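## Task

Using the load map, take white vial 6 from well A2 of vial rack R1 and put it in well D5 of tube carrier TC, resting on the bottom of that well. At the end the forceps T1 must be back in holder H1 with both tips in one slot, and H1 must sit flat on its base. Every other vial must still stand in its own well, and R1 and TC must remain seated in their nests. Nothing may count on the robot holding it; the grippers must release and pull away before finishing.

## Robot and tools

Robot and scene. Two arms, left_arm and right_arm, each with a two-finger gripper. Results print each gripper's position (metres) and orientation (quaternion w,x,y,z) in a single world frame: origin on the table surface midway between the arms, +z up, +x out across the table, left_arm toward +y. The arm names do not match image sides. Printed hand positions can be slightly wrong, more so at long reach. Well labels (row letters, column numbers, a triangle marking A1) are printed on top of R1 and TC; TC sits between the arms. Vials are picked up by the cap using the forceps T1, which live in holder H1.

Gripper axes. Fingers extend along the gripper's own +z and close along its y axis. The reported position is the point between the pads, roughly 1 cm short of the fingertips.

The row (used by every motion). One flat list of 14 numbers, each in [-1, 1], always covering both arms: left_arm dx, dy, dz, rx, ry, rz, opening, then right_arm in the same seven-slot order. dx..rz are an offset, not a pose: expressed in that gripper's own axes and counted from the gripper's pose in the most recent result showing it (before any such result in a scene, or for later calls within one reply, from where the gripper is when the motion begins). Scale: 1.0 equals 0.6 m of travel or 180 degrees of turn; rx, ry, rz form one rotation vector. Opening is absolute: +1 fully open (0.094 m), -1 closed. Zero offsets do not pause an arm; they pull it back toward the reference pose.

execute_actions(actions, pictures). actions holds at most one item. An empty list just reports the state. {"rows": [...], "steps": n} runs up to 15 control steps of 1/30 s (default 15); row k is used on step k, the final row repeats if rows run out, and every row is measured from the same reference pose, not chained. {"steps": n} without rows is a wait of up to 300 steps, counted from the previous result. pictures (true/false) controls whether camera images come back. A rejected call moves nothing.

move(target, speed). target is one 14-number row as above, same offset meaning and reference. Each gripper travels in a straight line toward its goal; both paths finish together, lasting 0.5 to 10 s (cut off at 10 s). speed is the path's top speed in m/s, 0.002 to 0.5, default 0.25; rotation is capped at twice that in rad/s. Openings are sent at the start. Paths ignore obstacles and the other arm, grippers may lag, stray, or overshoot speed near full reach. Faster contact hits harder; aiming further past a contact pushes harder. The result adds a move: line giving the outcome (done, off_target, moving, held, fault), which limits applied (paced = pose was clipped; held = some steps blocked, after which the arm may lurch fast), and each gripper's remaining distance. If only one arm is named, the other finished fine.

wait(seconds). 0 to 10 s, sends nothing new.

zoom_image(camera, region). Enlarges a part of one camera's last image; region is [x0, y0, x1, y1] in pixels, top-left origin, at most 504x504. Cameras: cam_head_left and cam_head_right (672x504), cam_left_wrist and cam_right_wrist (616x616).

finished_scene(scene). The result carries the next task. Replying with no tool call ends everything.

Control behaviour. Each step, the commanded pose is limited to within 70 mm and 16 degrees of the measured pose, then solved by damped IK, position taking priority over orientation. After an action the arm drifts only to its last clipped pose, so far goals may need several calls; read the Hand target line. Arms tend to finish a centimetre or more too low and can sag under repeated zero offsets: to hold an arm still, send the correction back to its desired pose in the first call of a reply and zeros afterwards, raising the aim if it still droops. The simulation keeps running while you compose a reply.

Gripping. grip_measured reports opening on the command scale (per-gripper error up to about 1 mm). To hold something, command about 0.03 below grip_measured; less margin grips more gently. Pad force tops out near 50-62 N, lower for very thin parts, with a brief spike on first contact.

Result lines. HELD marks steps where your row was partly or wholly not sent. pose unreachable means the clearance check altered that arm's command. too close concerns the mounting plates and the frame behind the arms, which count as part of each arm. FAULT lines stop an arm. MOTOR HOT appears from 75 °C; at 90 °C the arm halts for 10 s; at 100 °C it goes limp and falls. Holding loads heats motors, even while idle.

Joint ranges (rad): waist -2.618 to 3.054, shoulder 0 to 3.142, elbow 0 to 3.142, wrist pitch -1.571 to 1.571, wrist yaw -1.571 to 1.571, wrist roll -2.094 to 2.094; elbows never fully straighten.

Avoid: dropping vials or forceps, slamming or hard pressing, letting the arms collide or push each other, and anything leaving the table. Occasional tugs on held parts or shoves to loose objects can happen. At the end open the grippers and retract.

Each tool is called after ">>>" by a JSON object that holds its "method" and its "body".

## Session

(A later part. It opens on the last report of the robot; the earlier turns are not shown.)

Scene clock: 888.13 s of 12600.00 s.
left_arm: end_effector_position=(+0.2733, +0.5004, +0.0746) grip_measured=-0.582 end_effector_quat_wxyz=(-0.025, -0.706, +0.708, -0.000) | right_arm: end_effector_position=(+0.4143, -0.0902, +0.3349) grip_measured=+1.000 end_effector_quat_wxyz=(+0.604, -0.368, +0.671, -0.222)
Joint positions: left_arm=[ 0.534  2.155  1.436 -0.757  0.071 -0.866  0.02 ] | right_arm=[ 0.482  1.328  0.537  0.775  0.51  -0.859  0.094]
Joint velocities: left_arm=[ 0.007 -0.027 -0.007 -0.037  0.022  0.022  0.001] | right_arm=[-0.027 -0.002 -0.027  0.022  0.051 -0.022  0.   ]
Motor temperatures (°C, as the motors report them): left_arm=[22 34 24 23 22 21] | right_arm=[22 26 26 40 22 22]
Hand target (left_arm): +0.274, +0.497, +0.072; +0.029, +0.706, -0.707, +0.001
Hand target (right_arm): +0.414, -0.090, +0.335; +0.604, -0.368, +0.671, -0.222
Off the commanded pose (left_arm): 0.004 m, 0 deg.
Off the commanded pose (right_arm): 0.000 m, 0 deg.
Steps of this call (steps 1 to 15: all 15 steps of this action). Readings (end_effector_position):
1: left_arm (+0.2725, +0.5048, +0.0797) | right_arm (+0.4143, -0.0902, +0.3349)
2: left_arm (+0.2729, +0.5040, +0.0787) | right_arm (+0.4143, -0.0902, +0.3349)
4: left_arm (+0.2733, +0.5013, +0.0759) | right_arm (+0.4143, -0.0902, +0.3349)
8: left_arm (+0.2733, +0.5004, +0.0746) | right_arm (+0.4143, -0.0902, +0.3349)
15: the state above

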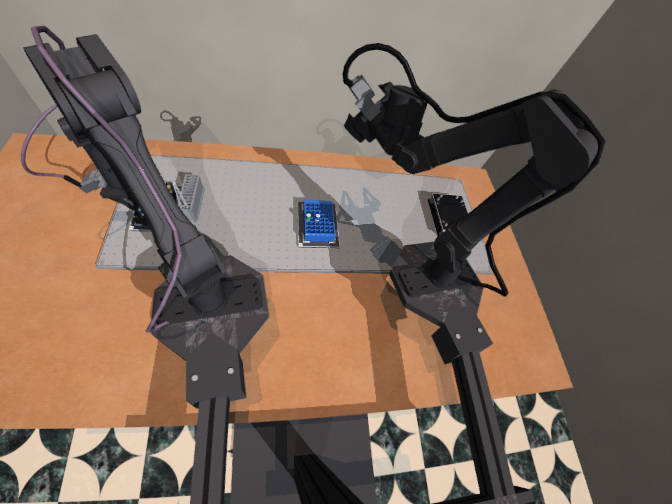

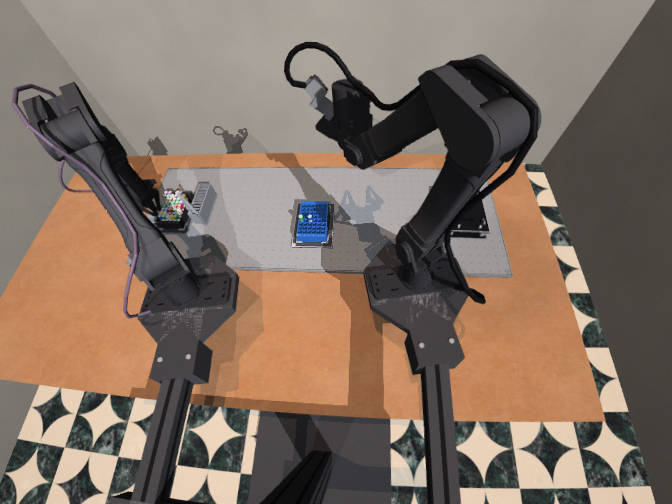

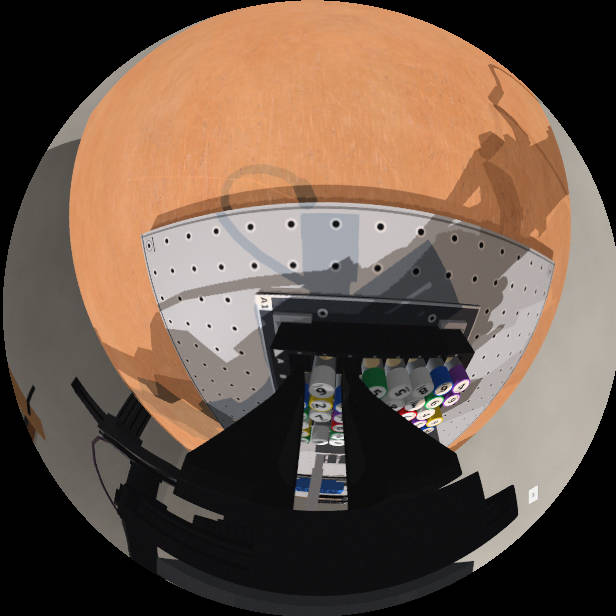

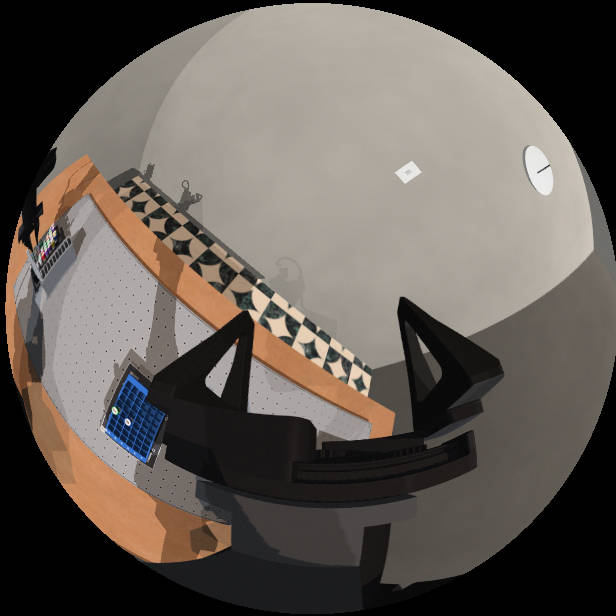

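>>> {"method": "execute_actions", "body": {"actions": [{"rows": [[0,0,0,0,0,0,-0.64,0,0,0,0,0,0,1],[0,0,0,0,0,0,-0.67,0,0,0,0,0,0,1],[0,0,0,0,0,0,-0.69,0,0,0,0,0,0,1],[0,0,0,0,0,0,-0.71,0,0,0,0,0,0,1],[0,0,0,0,0,0,-0.72,0,0,0,0,0,0,1],[0,0,0,0,0,0,-0.73,0,0,0,0,0,0,1],[0,0,0,0,0,0,-0.74,0,0,0,0,0,0,1],[0,0,0,0,0,0,-0.75,0,0,0,0,0,0,1],[0,0,0,0,0,0,-0.76,0,0,0,0,0,0,1],[0,0,0,0,0,0,-0.77,0,0,0,0,0,0,1]], "steps": 15}]}}

>>> {"method": "zoom_image", "body": {"camera": "cam_left_wrist", "region": [250, 290, 410, 450]}}

Scene clock: 901.30 s of 12600.00 s.
left_arm: end_effector_position=(+0.2733, +0.5004, +0.0746) grip_measured=-0.757 end_effector_quat_wxyz=(-0.025, -0.706, +0.708, -0.000) | right_arm: end_effector_position=(+0.4143, -0.0902, +0.3349) grip_measured=+1.000 end_effector_quat_wxyz=(+0.604, -0.368, +0.671, -0.222)
Joint positions: left_arm=[ 0.534  2.155  1.436 -0.757  0.071 -0.866  0.011] | right_arm=[ 0.482  1.328  0.537  0.775  0.51  -0.859  0.094]
Joint velocities: left_arm=[-0.002 -0.007  0.007 -0.051  0.037  0.022  0.001] | right_arm=[ 0.012  0.012 -0.002  0.022  0.007 -0.081  0.   ]
Motor temperatures (°C, as the motors report them): left_arm=[22 34 24 23 22 21] | right_arm=[22 26 26 40 22 22]
Hand target (left_arm): +0.273, +0.500, +0.075; +0.025, +0.706, -0.708, +0.000
Hand target (right_arm): +0.414, -0.090, +0.335; +0.604, -0.368, +0.671, -0.222
Off the commanded pose (left_arm): 0.000 m, 0 deg.
Off the commanded pose (right_arm): 0.000 m, 0 deg.
Steps of this call (steps 1 to 90: nothing new was sent; then 9.67 s passed at rest; steps 91 to 105: all 15 steps of this action). Readings (end_effector_position):
91: left_arm (+0.2733, +0.5004, +0.0746) | right_arm (+0.4143, -0.0902, +0.3349)
92: left_arm (+0.2733, +0.5004, +0.0746) | right_arm (+0.4143, -0.0902, +0.3349)
94: left_arm (+0.2733, +0.5004, +0.0746) | right_arm (+0.4143, -0.0902, +0.3349)
98: left_arm (+0.2733, +0.5004, +0.0746) | right_arm (+0.4143, -0.0902, +0.3349)
105: the state above

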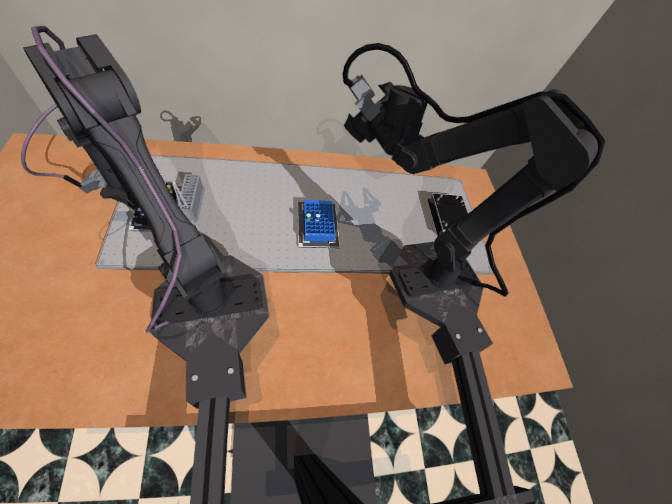

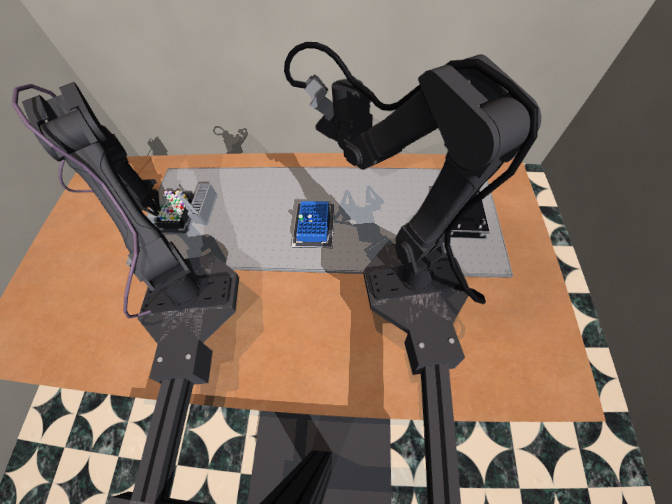

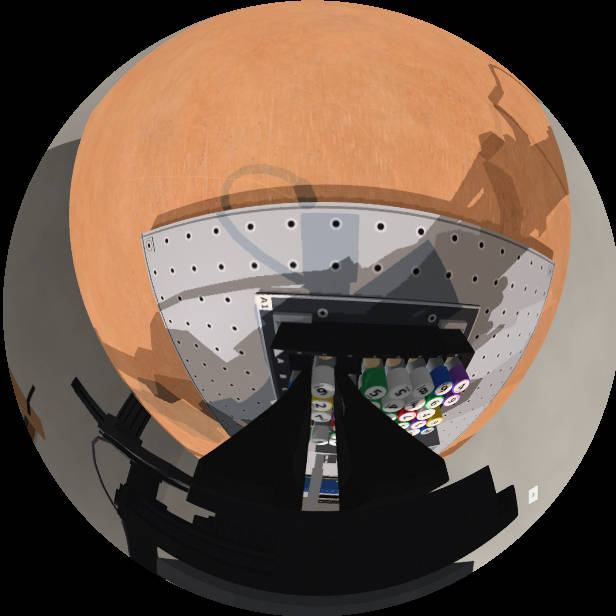

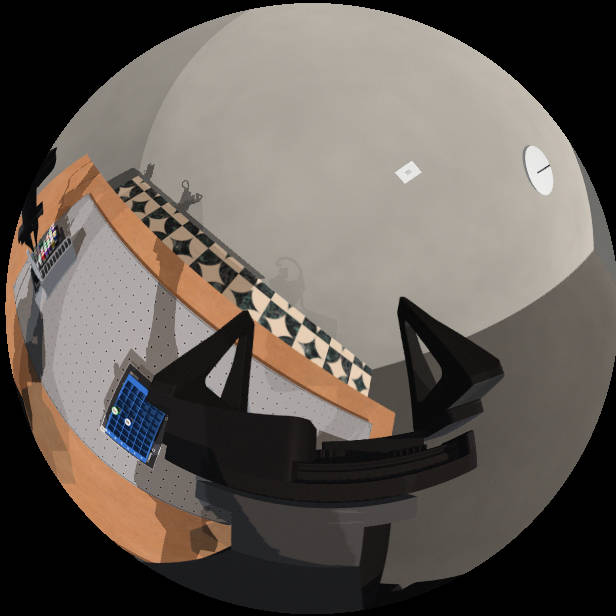

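Region (250, 290, 410, 450) of cam_left_wrist's 616x616 image, scaled by 3.150, with more detail than that image has.

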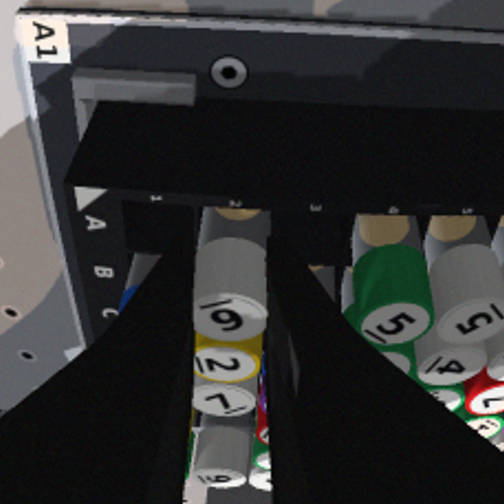

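>>> {"method": "execute_actions", "body": {"actions": [{"rows": [[0,0,0,0,0,0,-0.78,0,0,0,0,0,0,1],[0,0,0,0,0,0,-0.787,0,0,0,0,0,0,1]], "steps": 6}], "pictures": false}}

>>> {"method": "execute_actions", "body": {"actions": [{"rows": [[-0.00177,-0.00255,-0.04393,0.00743,-0.00601,0,-0.787,0,0,0,0,0,0,1],[-0.00177,-0.00255,-0.04393,0.00743,-0.00601,0,-0.787,0,0,0,0,0,0,1],[-0.00267,-0.00355,-0.03145,0.00644,-0.00521,0,-0.787,0,0,0,0,0,0,1]], "steps": 15}]}}

>>> {"method": "zoom_image", "body": {"camera": "cam_left_wrist", "region": [250, 290, 410, 450]}}

Scene clock: 945.00 s of 12600.00 s.
left_arm: end_effector_position=(+0.2733, +0.5004, +0.0746) grip_measured=-0.770 end_effector_quat_wxyz=(-0.025, -0.706, +0.708, -0.000) | right_arm: end_effector_position=(+0.4143, -0.0902, +0.3349) grip_measured=+1.000 end_effector_quat_wxyz=(+0.604, -0.368, +0.671, -0.222)
Joint positions: left_arm=[ 0.534  2.155  1.436 -0.757  0.071 -0.866  0.011] | right_arm=[ 0.482  1.328  0.537  0.775  0.51  -0.859  0.094]
Joint velocities: left_arm=[-0.002  0.007 -0.007  0.051 -0.037  0.022  0.   ] | right_arm=[ 0.002  0.002 -0.002  0.081  0.007  0.022  0.   ]
Motor temperatures (°C, as the motors report them): left_arm=[22 34 24 23 22 21] | right_arm=[22 26 26 40 22 22]
Hand target (left_arm): +0.273, +0.500, +0.075; +0.025, +0.706, -0.708, +0.000
Hand target (right_arm): +0.414, -0.090, +0.335; +0.604, -0.368, +0.671, -0.222
Off the commanded pose (left_arm): 0.000 m, 0 deg.
Off the commanded pose (right_arm): 0.000 m, 0 deg.
Steps of this call (steps 1 to 90: nothing new was sent; then 40.50 s passed at rest; steps 91 to 96: all 6 steps of this action). Readings (end_effector_position):
91: left_arm (+0.2733, +0.5004, +0.0746) | right_arm (+0.4143, -0.0902, +0.3349)
92: left_arm (+0.2733, +0.5004, +0.0746) | right_arm (+0.4143, -0.0902, +0.3349)
94: left_arm (+0.2733, +0.5004, +0.0746) | right_arm (+0.4143, -0.0902, +0.3349)
96: the state above

Scene clock: 945.50 s of 12600.00 s.
left_arm: end_effector_position=(+0.2736, +0.5002, +0.0796) grip_measured=-0.770 end_effector_quat_wxyz=(-0.023, -0.706, +0.708, -0.001) | right_arm: end_effector_position=(+0.4143, -0.0902, +0.3349) grip_measured=+1.000 end_effector_quat_wxyz=(+0.604, -0.368, +0.671, -0.222)
Joint positions: left_arm=[ 0.534  2.142  1.436 -0.768  0.071 -0.866  0.011] | right_arm=[ 0.482  1.328  0.537  0.775  0.51  -0.859  0.094]
Joint velocities: left_arm=[ 0.007  0.012  0.012  0.022 -0.081 -0.037 -0.001] | right_arm=[ 0.012  0.002  0.002 -0.037  0.037  0.022  0.   ]
Motor temperatures (°C, as the motors report them): left_arm=[22 34 24 23 22 21] | right_arm=[22 26 26 40 22 22]
Hand target (left_arm): +0.277, +0.503, +0.093; +0.012, +0.706, -0.708, +0.002
Hand target (right_arm): +0.414, -0.090, +0.335; +0.604, -0.368, +0.671, -0.222
Off the commanded pose (left_arm): 0.014 m, 1 deg.
Off the commanded pose (right_arm): 0.000 m, 0 deg.
Steps of this call (steps 1 to 15: all 15 steps of this action). Readings (end_effector_position):
1: left_arm (+0.2735, +0.5005, +0.0753) | right_arm (+0.4143, -0.0902, +0.3349)
2: left_arm (+0.2735, +0.5003, +0.0765) | right_arm (+0.4143, -0.0902, +0.3349)
4: left_arm (+0.2737, +0.5003, +0.0790) | right_arm (+0.4143, -0.0902, +0.3349)
8: left_arm (+0.2736, +0.5002, +0.0796) | right_arm (+0.4143, -0.0902, +0.3349)
15: the state above

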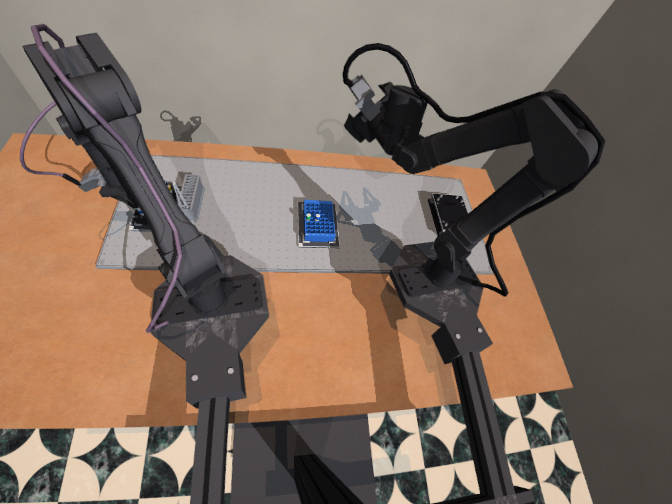

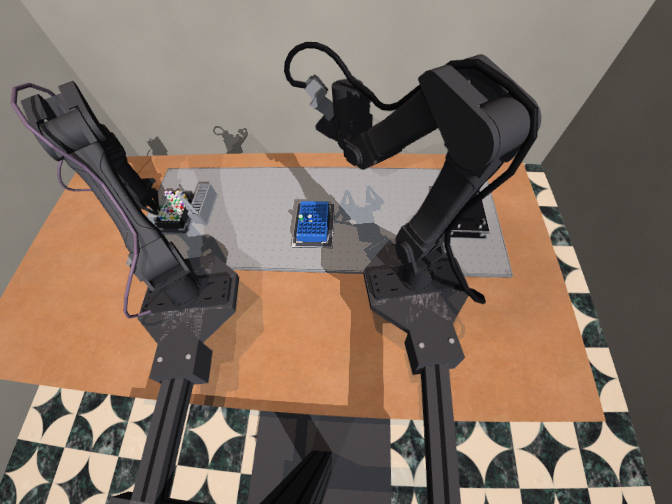

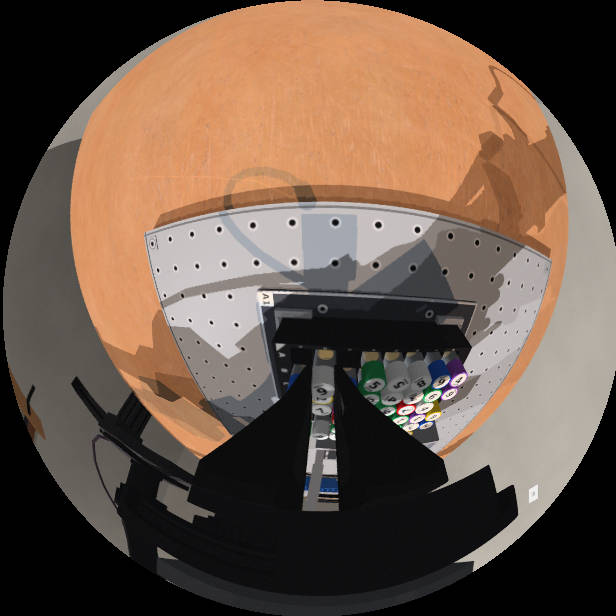

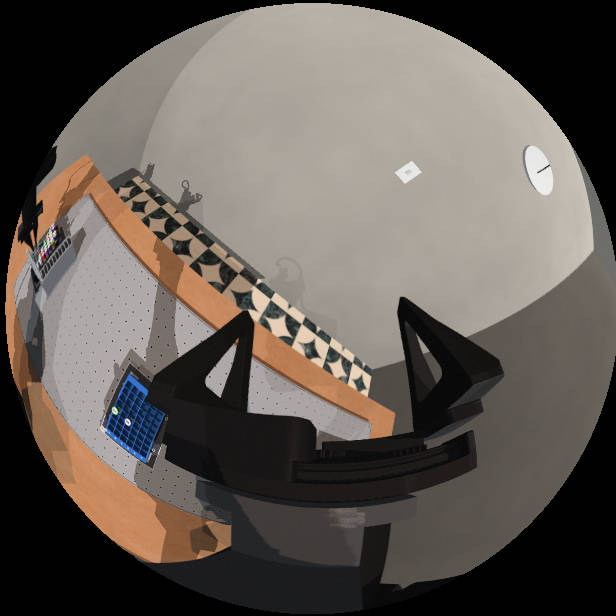

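Region (250, 290, 410, 450) of cam_left_wrist's 616x616 image, scaled by 3.150, with more detail than that image has.

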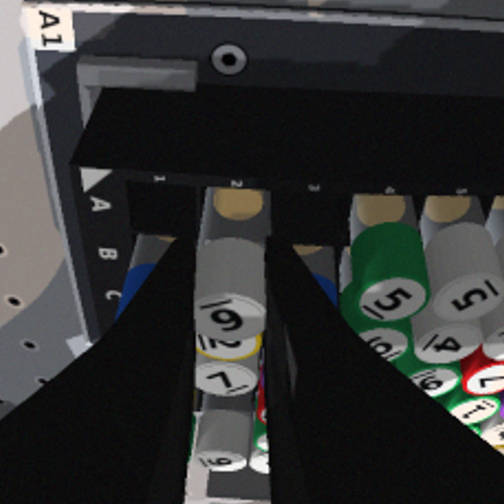

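>>> {"method": "execute_actions", "body": {"actions": [{"rows": [[-0.0010,-0.00168,-0.04193,0.00669,-0.00541,0,-0.795,0,0,0,0,0,0,1],[-0.0010,-0.00168,-0.04193,0.00669,-0.00541,0,-0.80,0,0,0,0,0,0,1],[-0.00255,-0.00353,-0.0357,0.00718,-0.00581,0,-0.80,0,0,0,0,0,0,1],[-0.00243,-0.00340,-0.03757,0.00737,-0.00596,0,-0.80,0,0,0,0,0,0,1],[-0.00230,-0.00327,-0.03944,0.00755,-0.00611,0,-0.80,0,0,0,0,0,0,1],[-0.01774,0.00944,-0.04131,0.00774,-0.00626,0,-0.80,0,0,0,0,0,0,1],[-0.00205,-0.00301,-0.04318,0.00792,-0.00641,0,-0.80,0,0,0,0,0,0,1],[-0.00193,-0.00288,-0.04505,0.00811,-0.00656,0,-0.80,0,0,0,0,0,0,1],[-0.00180,-0.00274,-0.04692,0.00830,-0.00671,0,-0.80,0,0,0,0,0,0,1],[-0.00168,-0.00261,-0.04879,0.00848,-0.00686,0,-0.80,0,0,0,0,0,0,1],[-0.00155,-0.00248,-0.05066,0.00867,-0.00701,0,-0.80,0,0,0,0,0,0,1],[-0.00143,-0.00235,-0.05253,0.00885,-0.00716,0,-0.80,0,0,0,0,0,0,1],[-0.0013,-0.00222,-0.0544,0.00904,-0.00731,0,-0.80,0,0,0,0,0,0,1]], "steps": 15}], "pictures": false}}

>>> {"method": "execute_actions", "body": {"actions": [{"steps": 10}]}}

>>> {"method": "zoom_image", "body": {"camera": "cam_left_wrist", "region": [250, 260, 410, 420]}}

Scene clock: 996.47 s of 12600.00 s.
left_arm: end_effector_position=(+0.2736, +0.5001, +0.0953) grip_measured=-0.774 end_effector_quat_wxyz=(-0.018, -0.705, +0.709, -0.002) | right_arm: end_effector_position=(+0.4143, -0.0902, +0.3349) grip_measured=+1.000 end_effector_quat_wxyz=(+0.604, -0.368, +0.671, -0.222)
Joint positions: left_arm=[ 0.537  2.1    1.436 -0.799  0.073 -0.862  0.011] | right_arm=[ 0.482  1.328  0.537  0.775  0.51  -0.859  0.094]
Joint velocities: left_arm=[ 0.002 -0.071  0.007 -0.051 -0.007  0.037 -0.   ] | right_arm=[ 0.007 -0.012  0.017  0.022 -0.022  0.007  0.   ]
Motor temperatures (°C, as the motors report them): left_arm=[22 37 24 23 22 21] | right_arm=[22 26 26 40 22 22]
Hand target (left_arm): +0.277, +0.502, +0.112; +0.005, +0.706, -0.709, +0.002
Hand target (right_arm): +0.414, -0.090, +0.335; +0.604, -0.368, +0.671, -0.222
Off the commanded pose (left_arm): 0.017 m, 2 deg.
Off the commanded pose (right_arm): 0.000 m, 0 deg.
Steps of this call (steps 1 to 90: nothing new was sent; then 47.47 s passed at rest; steps 91 to 105: all 15 steps of this action). Readings (end_effector_position):
91: left_arm (+0.2737, +0.5002, +0.0802) | right_arm (+0.4143, -0.0902, +0.3349)
92: left_arm (+0.2734, +0.4999, +0.0812) | right_arm (+0.4143, -0.0902, +0.3349)
94: left_arm (+0.2738, +0.4999, +0.0842) | right_arm (+0.4143, -0.0902, +0.3349)
98: left_arm (+0.2732, +0.5005, +0.0880) | right_arm (+0.4143, -0.0902, +0.3349)
105: the state above

Scene clock: 996.80 s of 12600.00 s.
left_arm: end_effector_position=(+0.2732, +0.4997, +0.0966) grip_measured=-0.774 end_effector_quat_wxyz=(-0.019, -0.705, +0.709, -0.002) | right_arm: end_effector_position=(+0.4143, -0.0902, +0.3349) grip_measured=+1.000 end_effector_quat_wxyz=(+0.604, -0.368, +0.671, -0.222)
Joint positions: left_arm=[ 0.537  2.097  1.436 -0.804  0.073 -0.862  0.011] | right_arm=[ 0.482  1.328  0.537  0.775  0.51  -0.859  0.094]
Joint velocities: left_arm=[-0.022 -0.022 -0.017 -0.007  0.022  0.022 -0.   ] | right_arm=[-0.002 -0.007  0.007 -0.007  0.007 -0.007  0.   ]
Motor temperatures (°C, as the motors report them): left_arm=[22 37 24 23 22 21] | right_arm=[22 26 26 40 22 22]
Hand target (left_arm): +0.277, +0.502, +0.112; +0.005, +0.706, -0.709, +0.002
Hand target (right_arm): +0.414, -0.090, +0.335; +0.604, -0.368, +0.671, -0.222
Off the commanded pose (left_arm): 0.016 m, 2 deg.
Off the commanded pose (right_arm): 0.000 m, 0 deg.
Steps of this call (steps 1 to 10: nothing new was sent). Readings (end_effector_position):
1: left_arm (+0.2734, +0.4999, +0.0960) | right_arm (+0.4143, -0.0902, +0.3349)
2: left_arm (+0.2734, +0.4999, +0.0964) | right_arm (+0.4143, -0.0902, +0.3349)
4: left_arm (+0.2734, +0.4998, +0.0966) | right_arm (+0.4143, -0.0902, +0.3349)
8: left_arm (+0.2733, +0.4997, +0.0966) | right_arm (+0.4143, -0.0902, +0.3349)
10: the state above

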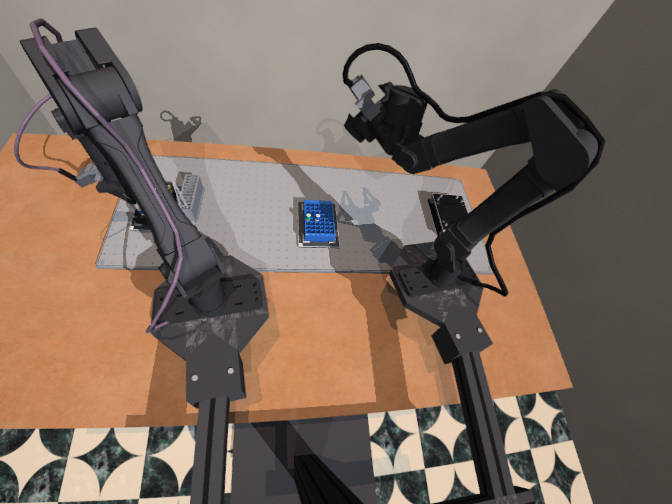

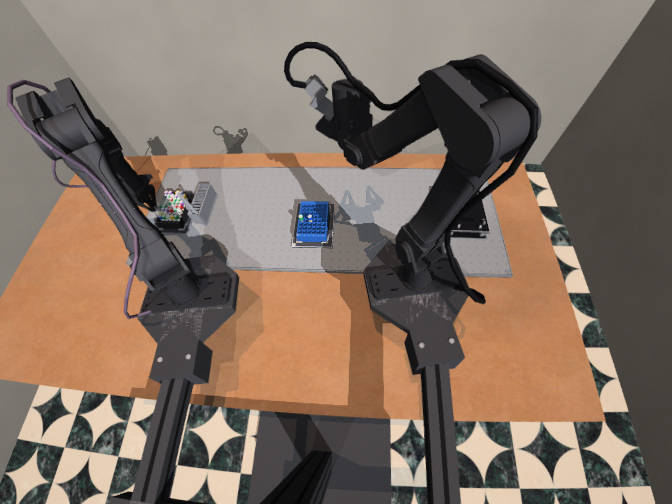

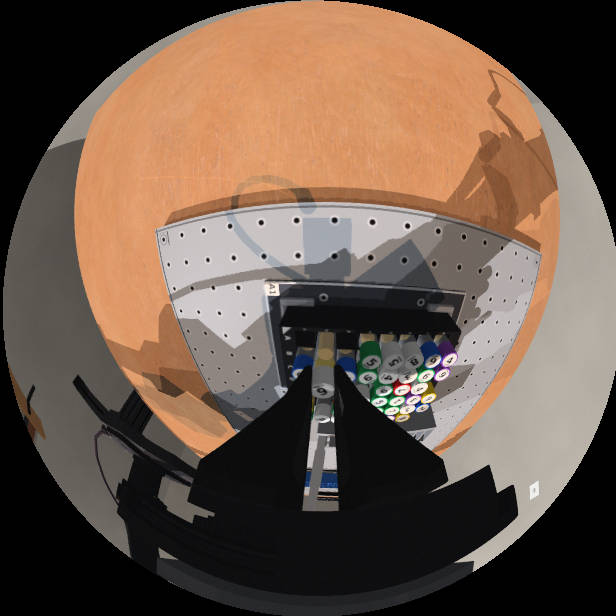

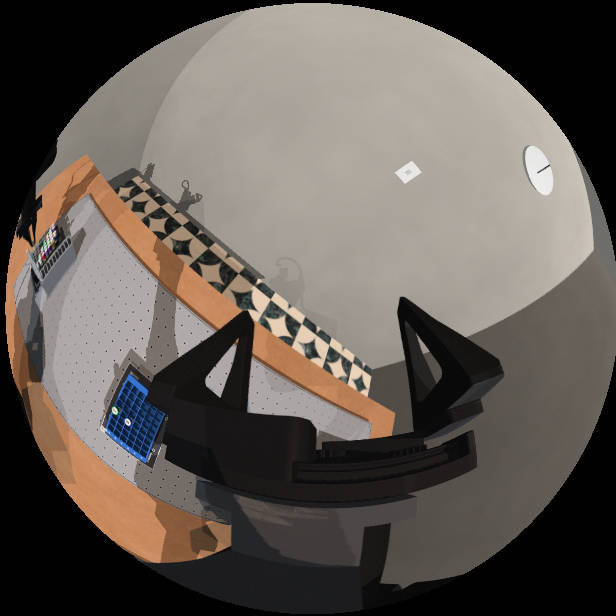

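Region (250, 260, 410, 420) of cam_left_wrist's 616x616 image, scaled by 3.150, with more detail than that image has.

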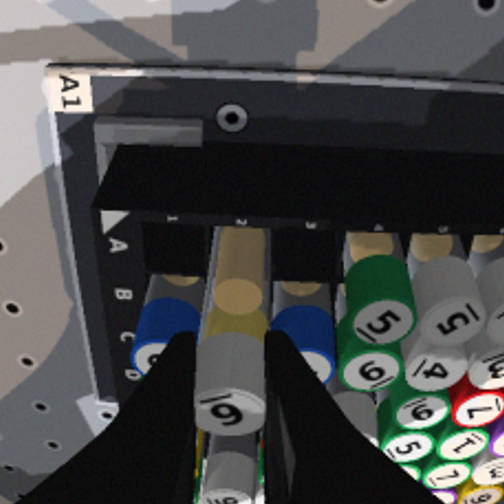

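>>> {"method": "execute_actions", "body": {"actions": []}}

Scene clock: 1032.90 s of 12600.00 s.
left_arm: end_effector_position=(+0.2732, +0.4997, +0.0966) grip_measured=-0.774 end_effector_quat_wxyz=(-0.019, -0.705, +0.709, -0.002) | right_arm: end_effector_position=(+0.4143, -0.0902, +0.3349) grip_measured=+1.000 end_effector_quat_wxyz=(+0.604, -0.368, +0.671, -0.222)
Joint positions: left_arm=[ 0.537  2.097  1.436 -0.804  0.073 -0.862  0.011] | right_arm=[ 0.482  1.328  0.537  0.775  0.51  -0.859  0.094]
Joint velocities: left_arm=[ 0.017 -0.007  0.002 -0.066 -0.022 -0.066  0.   ] | right_arm=[-0.022 -0.002  0.002  0.037 -0.066 -0.037  0.   ]
Motor temperatures (°C, as the motors report them): left_arm=[22 37 24 23 22 21] | right_arm=[22 26 26 40 22 22]
Hand target (left_arm): +0.277, +0.502, +0.112; +0.005, +0.706, -0.709, +0.002
Hand target (right_arm): +0.414, -0.090, +0.335; +0.604, -0.368, +0.671, -0.222
Off the commanded pose (left_arm): 0.016 m, 2 deg.
Off the commanded pose (right_arm): 0.000 m, 0 deg.
Steps of this call (steps 1 to 90: nothing new was sent; then 33.10 s passed at rest). Readings (end_effector_position):
1: left_arm (+0.2732, +0.4997, +0.0966) | right_arm (+0.4143, -0.0902, +0.3349)
2: left_arm (+0.2732, +0.4997, +0.0966) | right_arm (+0.4143, -0.0902, +0.3349)
4: left_arm (+0.2732, +0.4997, +0.0966) | right_arm (+0.4143, -0.0902, +0.3349)
8: left_arm (+0.2732, +0.4997, +0.0966) | right_arm (+0.4143, -0.0902, +0.3349)
90: the state above

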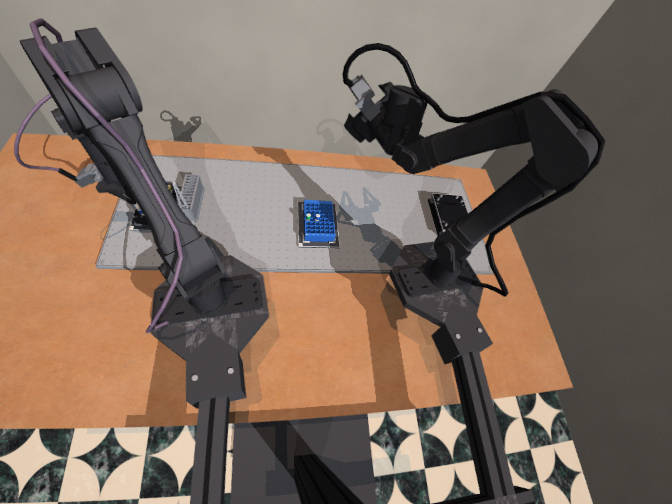

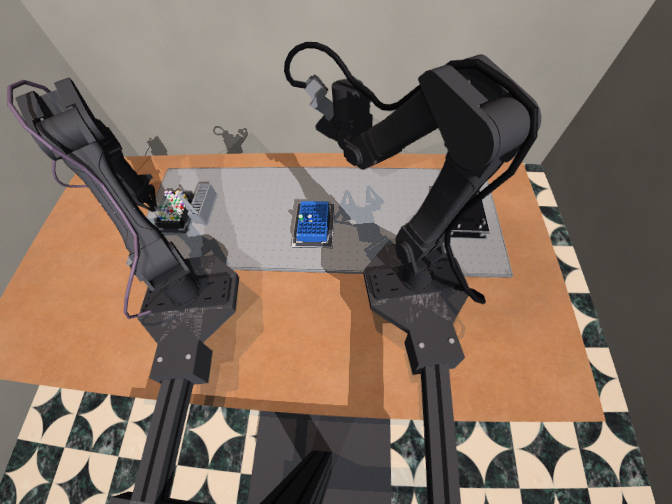

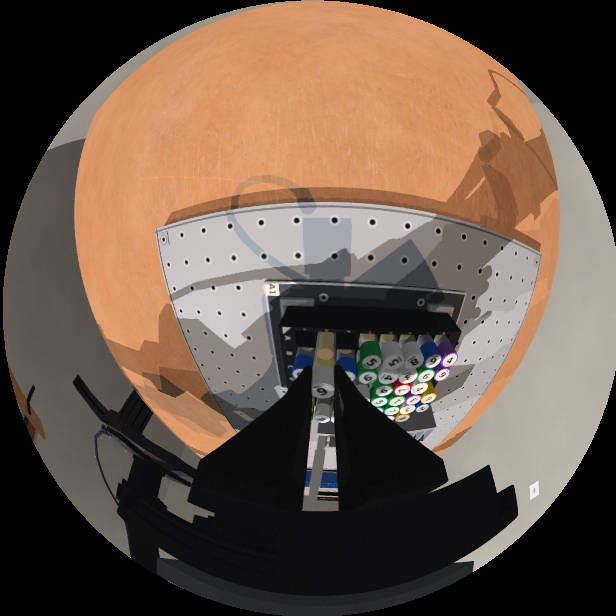

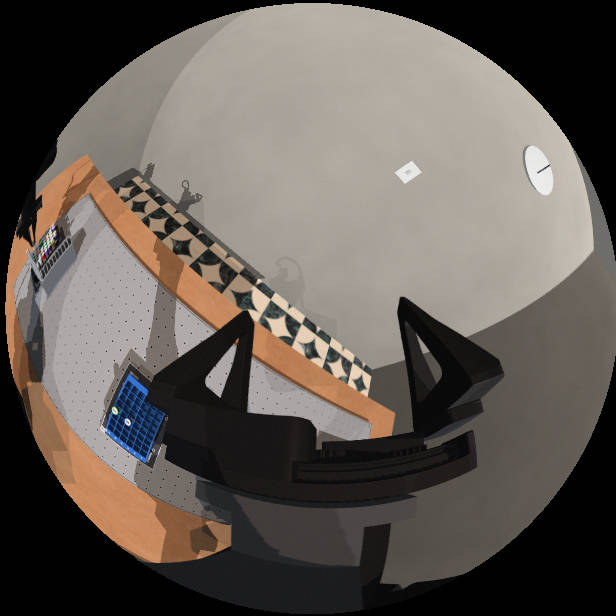

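>>> {"method": "zoom_image", "body": {"camera": "cam_left_wrist", "region": [250, 280, 470, 450]}}

Region (250, 280, 470, 450) of cam_left_wrist's 616x616 image, scaled by 2.291, with more detail than that image has; it fills the top 389 rows of this view, and the rest is white.

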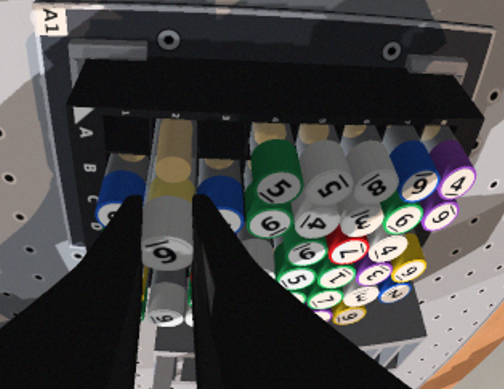

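>>> {"method": "execute_actions", "body": {"actions": [{"rows": [[-0.0020,-0.00246,-0.0437,0.00865,-0.00703,0,-0.80,0,0,0,0,0,0,1],[-0.00594,-0.00731,-0.0437,0.01235,-0.01004,0,-0.80,0,0,0,0,0,0,1],[-0.00273,-0.00336,-0.02853,0.00682,-0.00554,0,-0.80,0,0,0,0,0,0,1],[-0.00260,-0.00320,-0.03043,0.00702,-0.00570,0,-0.80,0,0,0,0,0,0,1],[-0.00247,-0.00304,-0.03232,0.00722,-0.00587,0,-0.80,0,0,0,0,0,0,1],[-0.00234,-0.00289,-0.03422,0.00742,-0.00603,0,-0.80,0,0,0,0,0,0,1],[-0.00221,-0.00273,-0.03612,0.00762,-0.00619,0,-0.80,0,0,0,0,0,0,1],[-0.00209,-0.00257,-0.03802,0.00782,-0.00636,0,-0.80,0,0,0,0,0,0,1],[-0.00196,-0.00241,-0.03991,0.00802,-0.00652,0,-0.80,0,0,0,0,0,0,1],[-0.00183,-0.00225,-0.04181,0.00822,-0.00668,0,-0.80,0,0,0,0,0,0,1],[-0.00170,-0.00210,-0.04371,0.00842,-0.00684,0,-0.80,0,0,0,0,0,0,1],[-0.00157,-0.00194,-0.04560,0.00862,-0.00701,0,-0.80,0,0,0,0,0,0,1],[-0.00144,-0.00178,-0.04750,0.00882,-0.00717,0,-0.80,0,0,0,0,0,0,1],[-0.00131,-0.00162,-0.04940,0.00902,-0.00733,0,-0.80,0,0,0,0,0,0,1],[-0.00127,-0.00157,-0.05000,0.00909,-0.00739,0,-0.80,0,0,0,0,0,0,1]], "steps": 15}]}}

Scene clock: 1126.57 s of 12600.00 s.
left_arm: end_effector_position=(+0.2735, +0.4991, +0.1071) grip_measured=-0.774 end_effector_quat_wxyz=(-0.015, -0.705, +0.709, -0.002) | right_arm: end_effector_position=(+0.4143, -0.0902, +0.3349) grip_measured=+1.000 end_effector_quat_wxyz=(+0.604, -0.368, +0.671, -0.222)
Joint positions: left_arm=[ 0.537  2.068  1.436 -0.824  0.072 -0.862  0.011] | right_arm=[ 0.482  1.328  0.537  0.775  0.51  -0.859  0.094]
Joint velocities: left_arm=[ 0.012 -0.134 -0.002 -0.007 -0.051 -0.125 -0.002] | right_arm=[ 0.002 -0.007  0.002 -0.037  0.022  0.007  0.   ]
Motor temperatures (°C, as the motors report them): left_arm=[22 38 24 23 22 21] | right_arm=[22 26 26 40 22 22]
Hand target (left_arm): +0.275, +0.501, +0.126; +0.001, +0.705, -0.709, +0.003
Hand target (right_arm): +0.414, -0.090, +0.335; +0.604, -0.368, +0.671, -0.222
Off the commanded pose (left_arm): 0.020 m, 2 deg.
Off the commanded pose (right_arm): 0.000 m, 0 deg.
Steps of this call (steps 1 to 90: nothing new was sent; then 90.17 s passed at rest; steps 91 to 105: all 15 steps of this action). Readings (end_effector_position):
91: left_arm (+0.2733, +0.4997, +0.0973) | right_arm (+0.4143, -0.0902, +0.3349)
92: left_arm (+0.2732, +0.4995, +0.0986) | right_arm (+0.4143, -0.0902, +0.3349)
94: left_arm (+0.2737, +0.4998, +0.1010) | right_arm (+0.4143, -0.0902, +0.3349)
98: left_arm (+0.2732, +0.4993, +0.1014) | right_arm (+0.4143, -0.0902, +0.3349)
105: the state above

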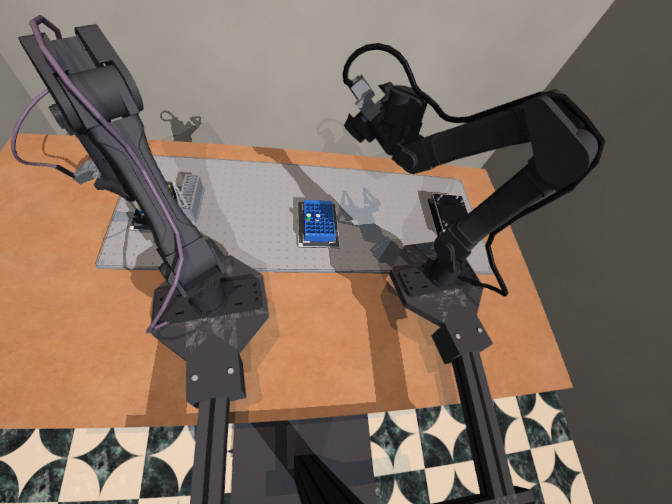

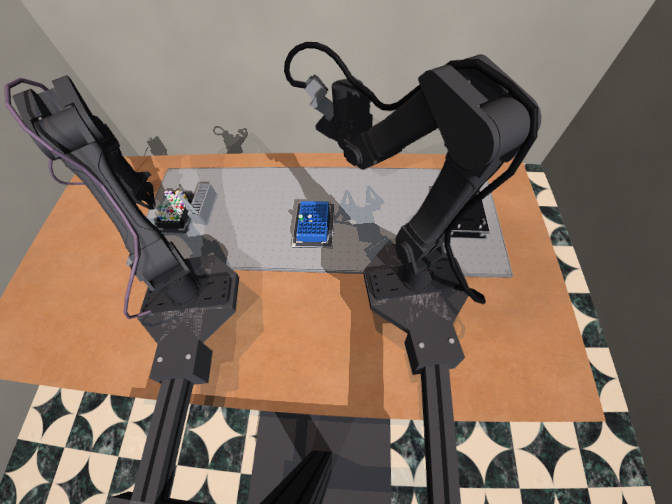

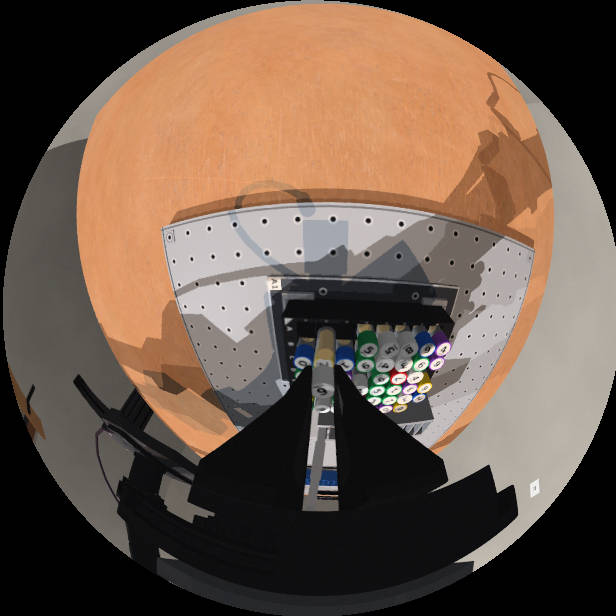

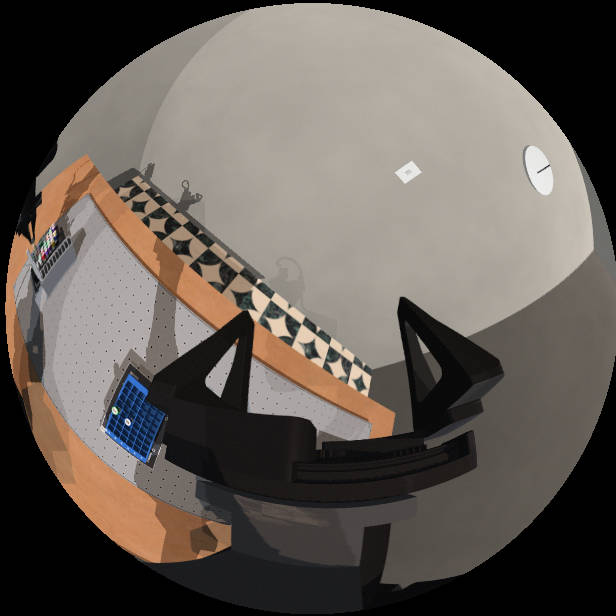

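>>> {"method": "execute_actions", "body": {"actions": []}}

>>> {"method": "zoom_image", "body": {"camera": "cam_left_wrist", "region": [250, 280, 470, 450]}}

Scene clock: 1131.20 s of 12600.00 s.
left_arm: end_effector_position=(+0.2738, +0.4989, +0.1119) grip_measured=-0.774 end_effector_quat_wxyz=(-0.013, -0.705, +0.709, -0.002) | right_arm: end_effector_position=(+0.4143, -0.0902, +0.3349) grip_measured=+1.000 end_effector_quat_wxyz=(+0.604, -0.368, +0.671, -0.222)
Joint positions: left_arm=[ 0.537  2.055  1.436 -0.832  0.072 -0.862  0.011] | right_arm=[ 0.482  1.328  0.537  0.775  0.51  -0.859  0.094]
Joint velocities: left_arm=[ 0.002  0.012 -0.002 -0.066 -0.11   0.007  0.001] | right_arm=[-0.007 -0.012  0.002 -0.051 -0.007 -0.022  0.   ]
Motor temperatures (°C, as the motors report them): left_arm=[22 38 24 23 22 21] | right_arm=[22 26 27 40 22 22]
Hand target (left_arm): +0.275, +0.501, +0.126; +0.001, +0.705, -0.709, +0.003
Hand target (right_arm): +0.414, -0.090, +0.335; +0.604, -0.368, +0.671, -0.222
Off the commanded pose (left_arm): 0.015 m, 1 deg.
Off the commanded pose (right_arm): 0.000 m, 0 deg.
Steps of this call (steps 1 to 90: nothing new was sent; then 1.63 s passed at rest). Readings (end_effector_position):
1: left_arm (+0.2739, +0.4993, +0.1088) | right_arm (+0.4143, -0.0902, +0.3349)
2: left_arm (+0.2741, +0.4993, +0.1101) | right_arm (+0.4143, -0.0902, +0.3349)
4: left_arm (+0.2745, +0.4995, +0.1118) | right_arm (+0.4143, -0.0902, +0.3349)
8: left_arm (+0.2741, +0.4991, +0.1119) | right_arm (+0.4143, -0.0902, +0.3349)
90: the state above

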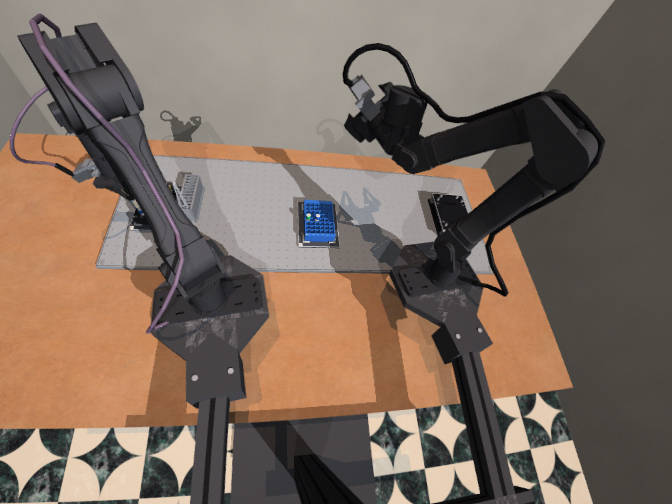

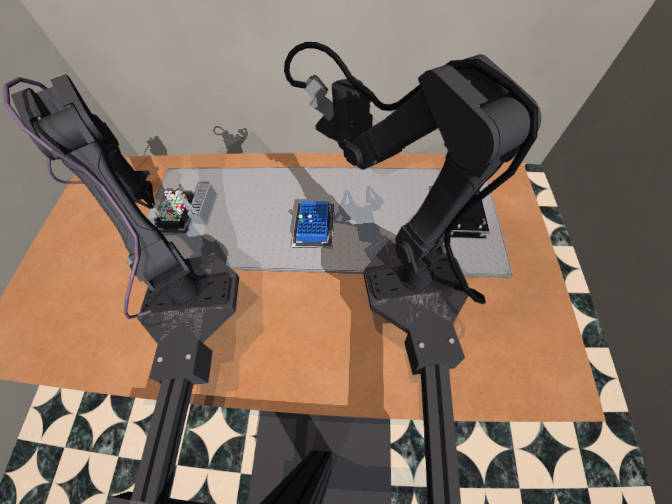

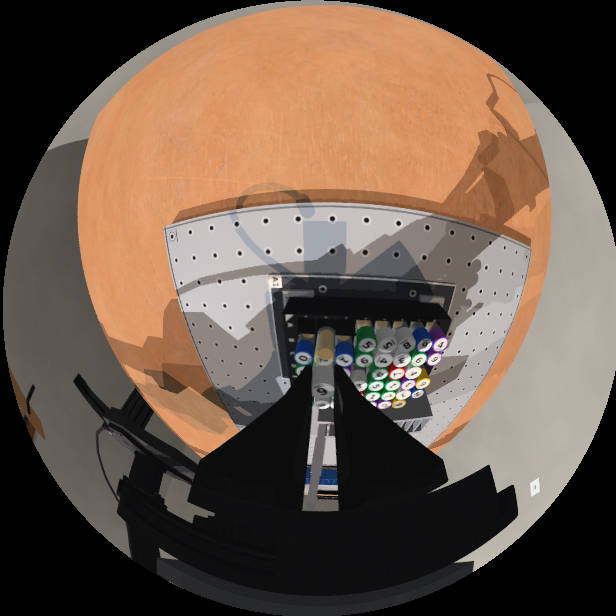

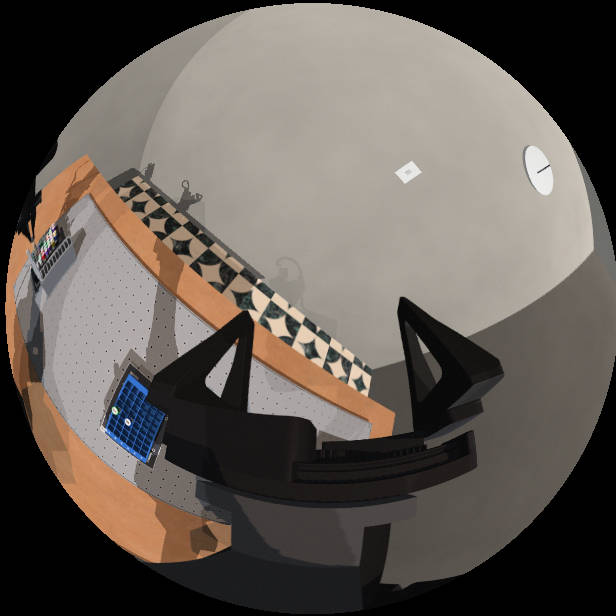

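Region (250, 280, 470, 450) of cam_left_wrist's 616x616 image, scaled by 2.291, with more detail than that image has; it fills the top 389 rows of this view, and the rest is white.

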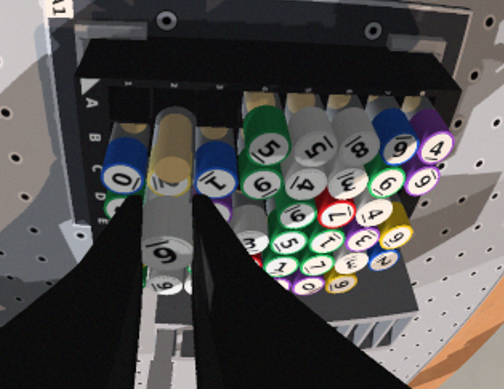

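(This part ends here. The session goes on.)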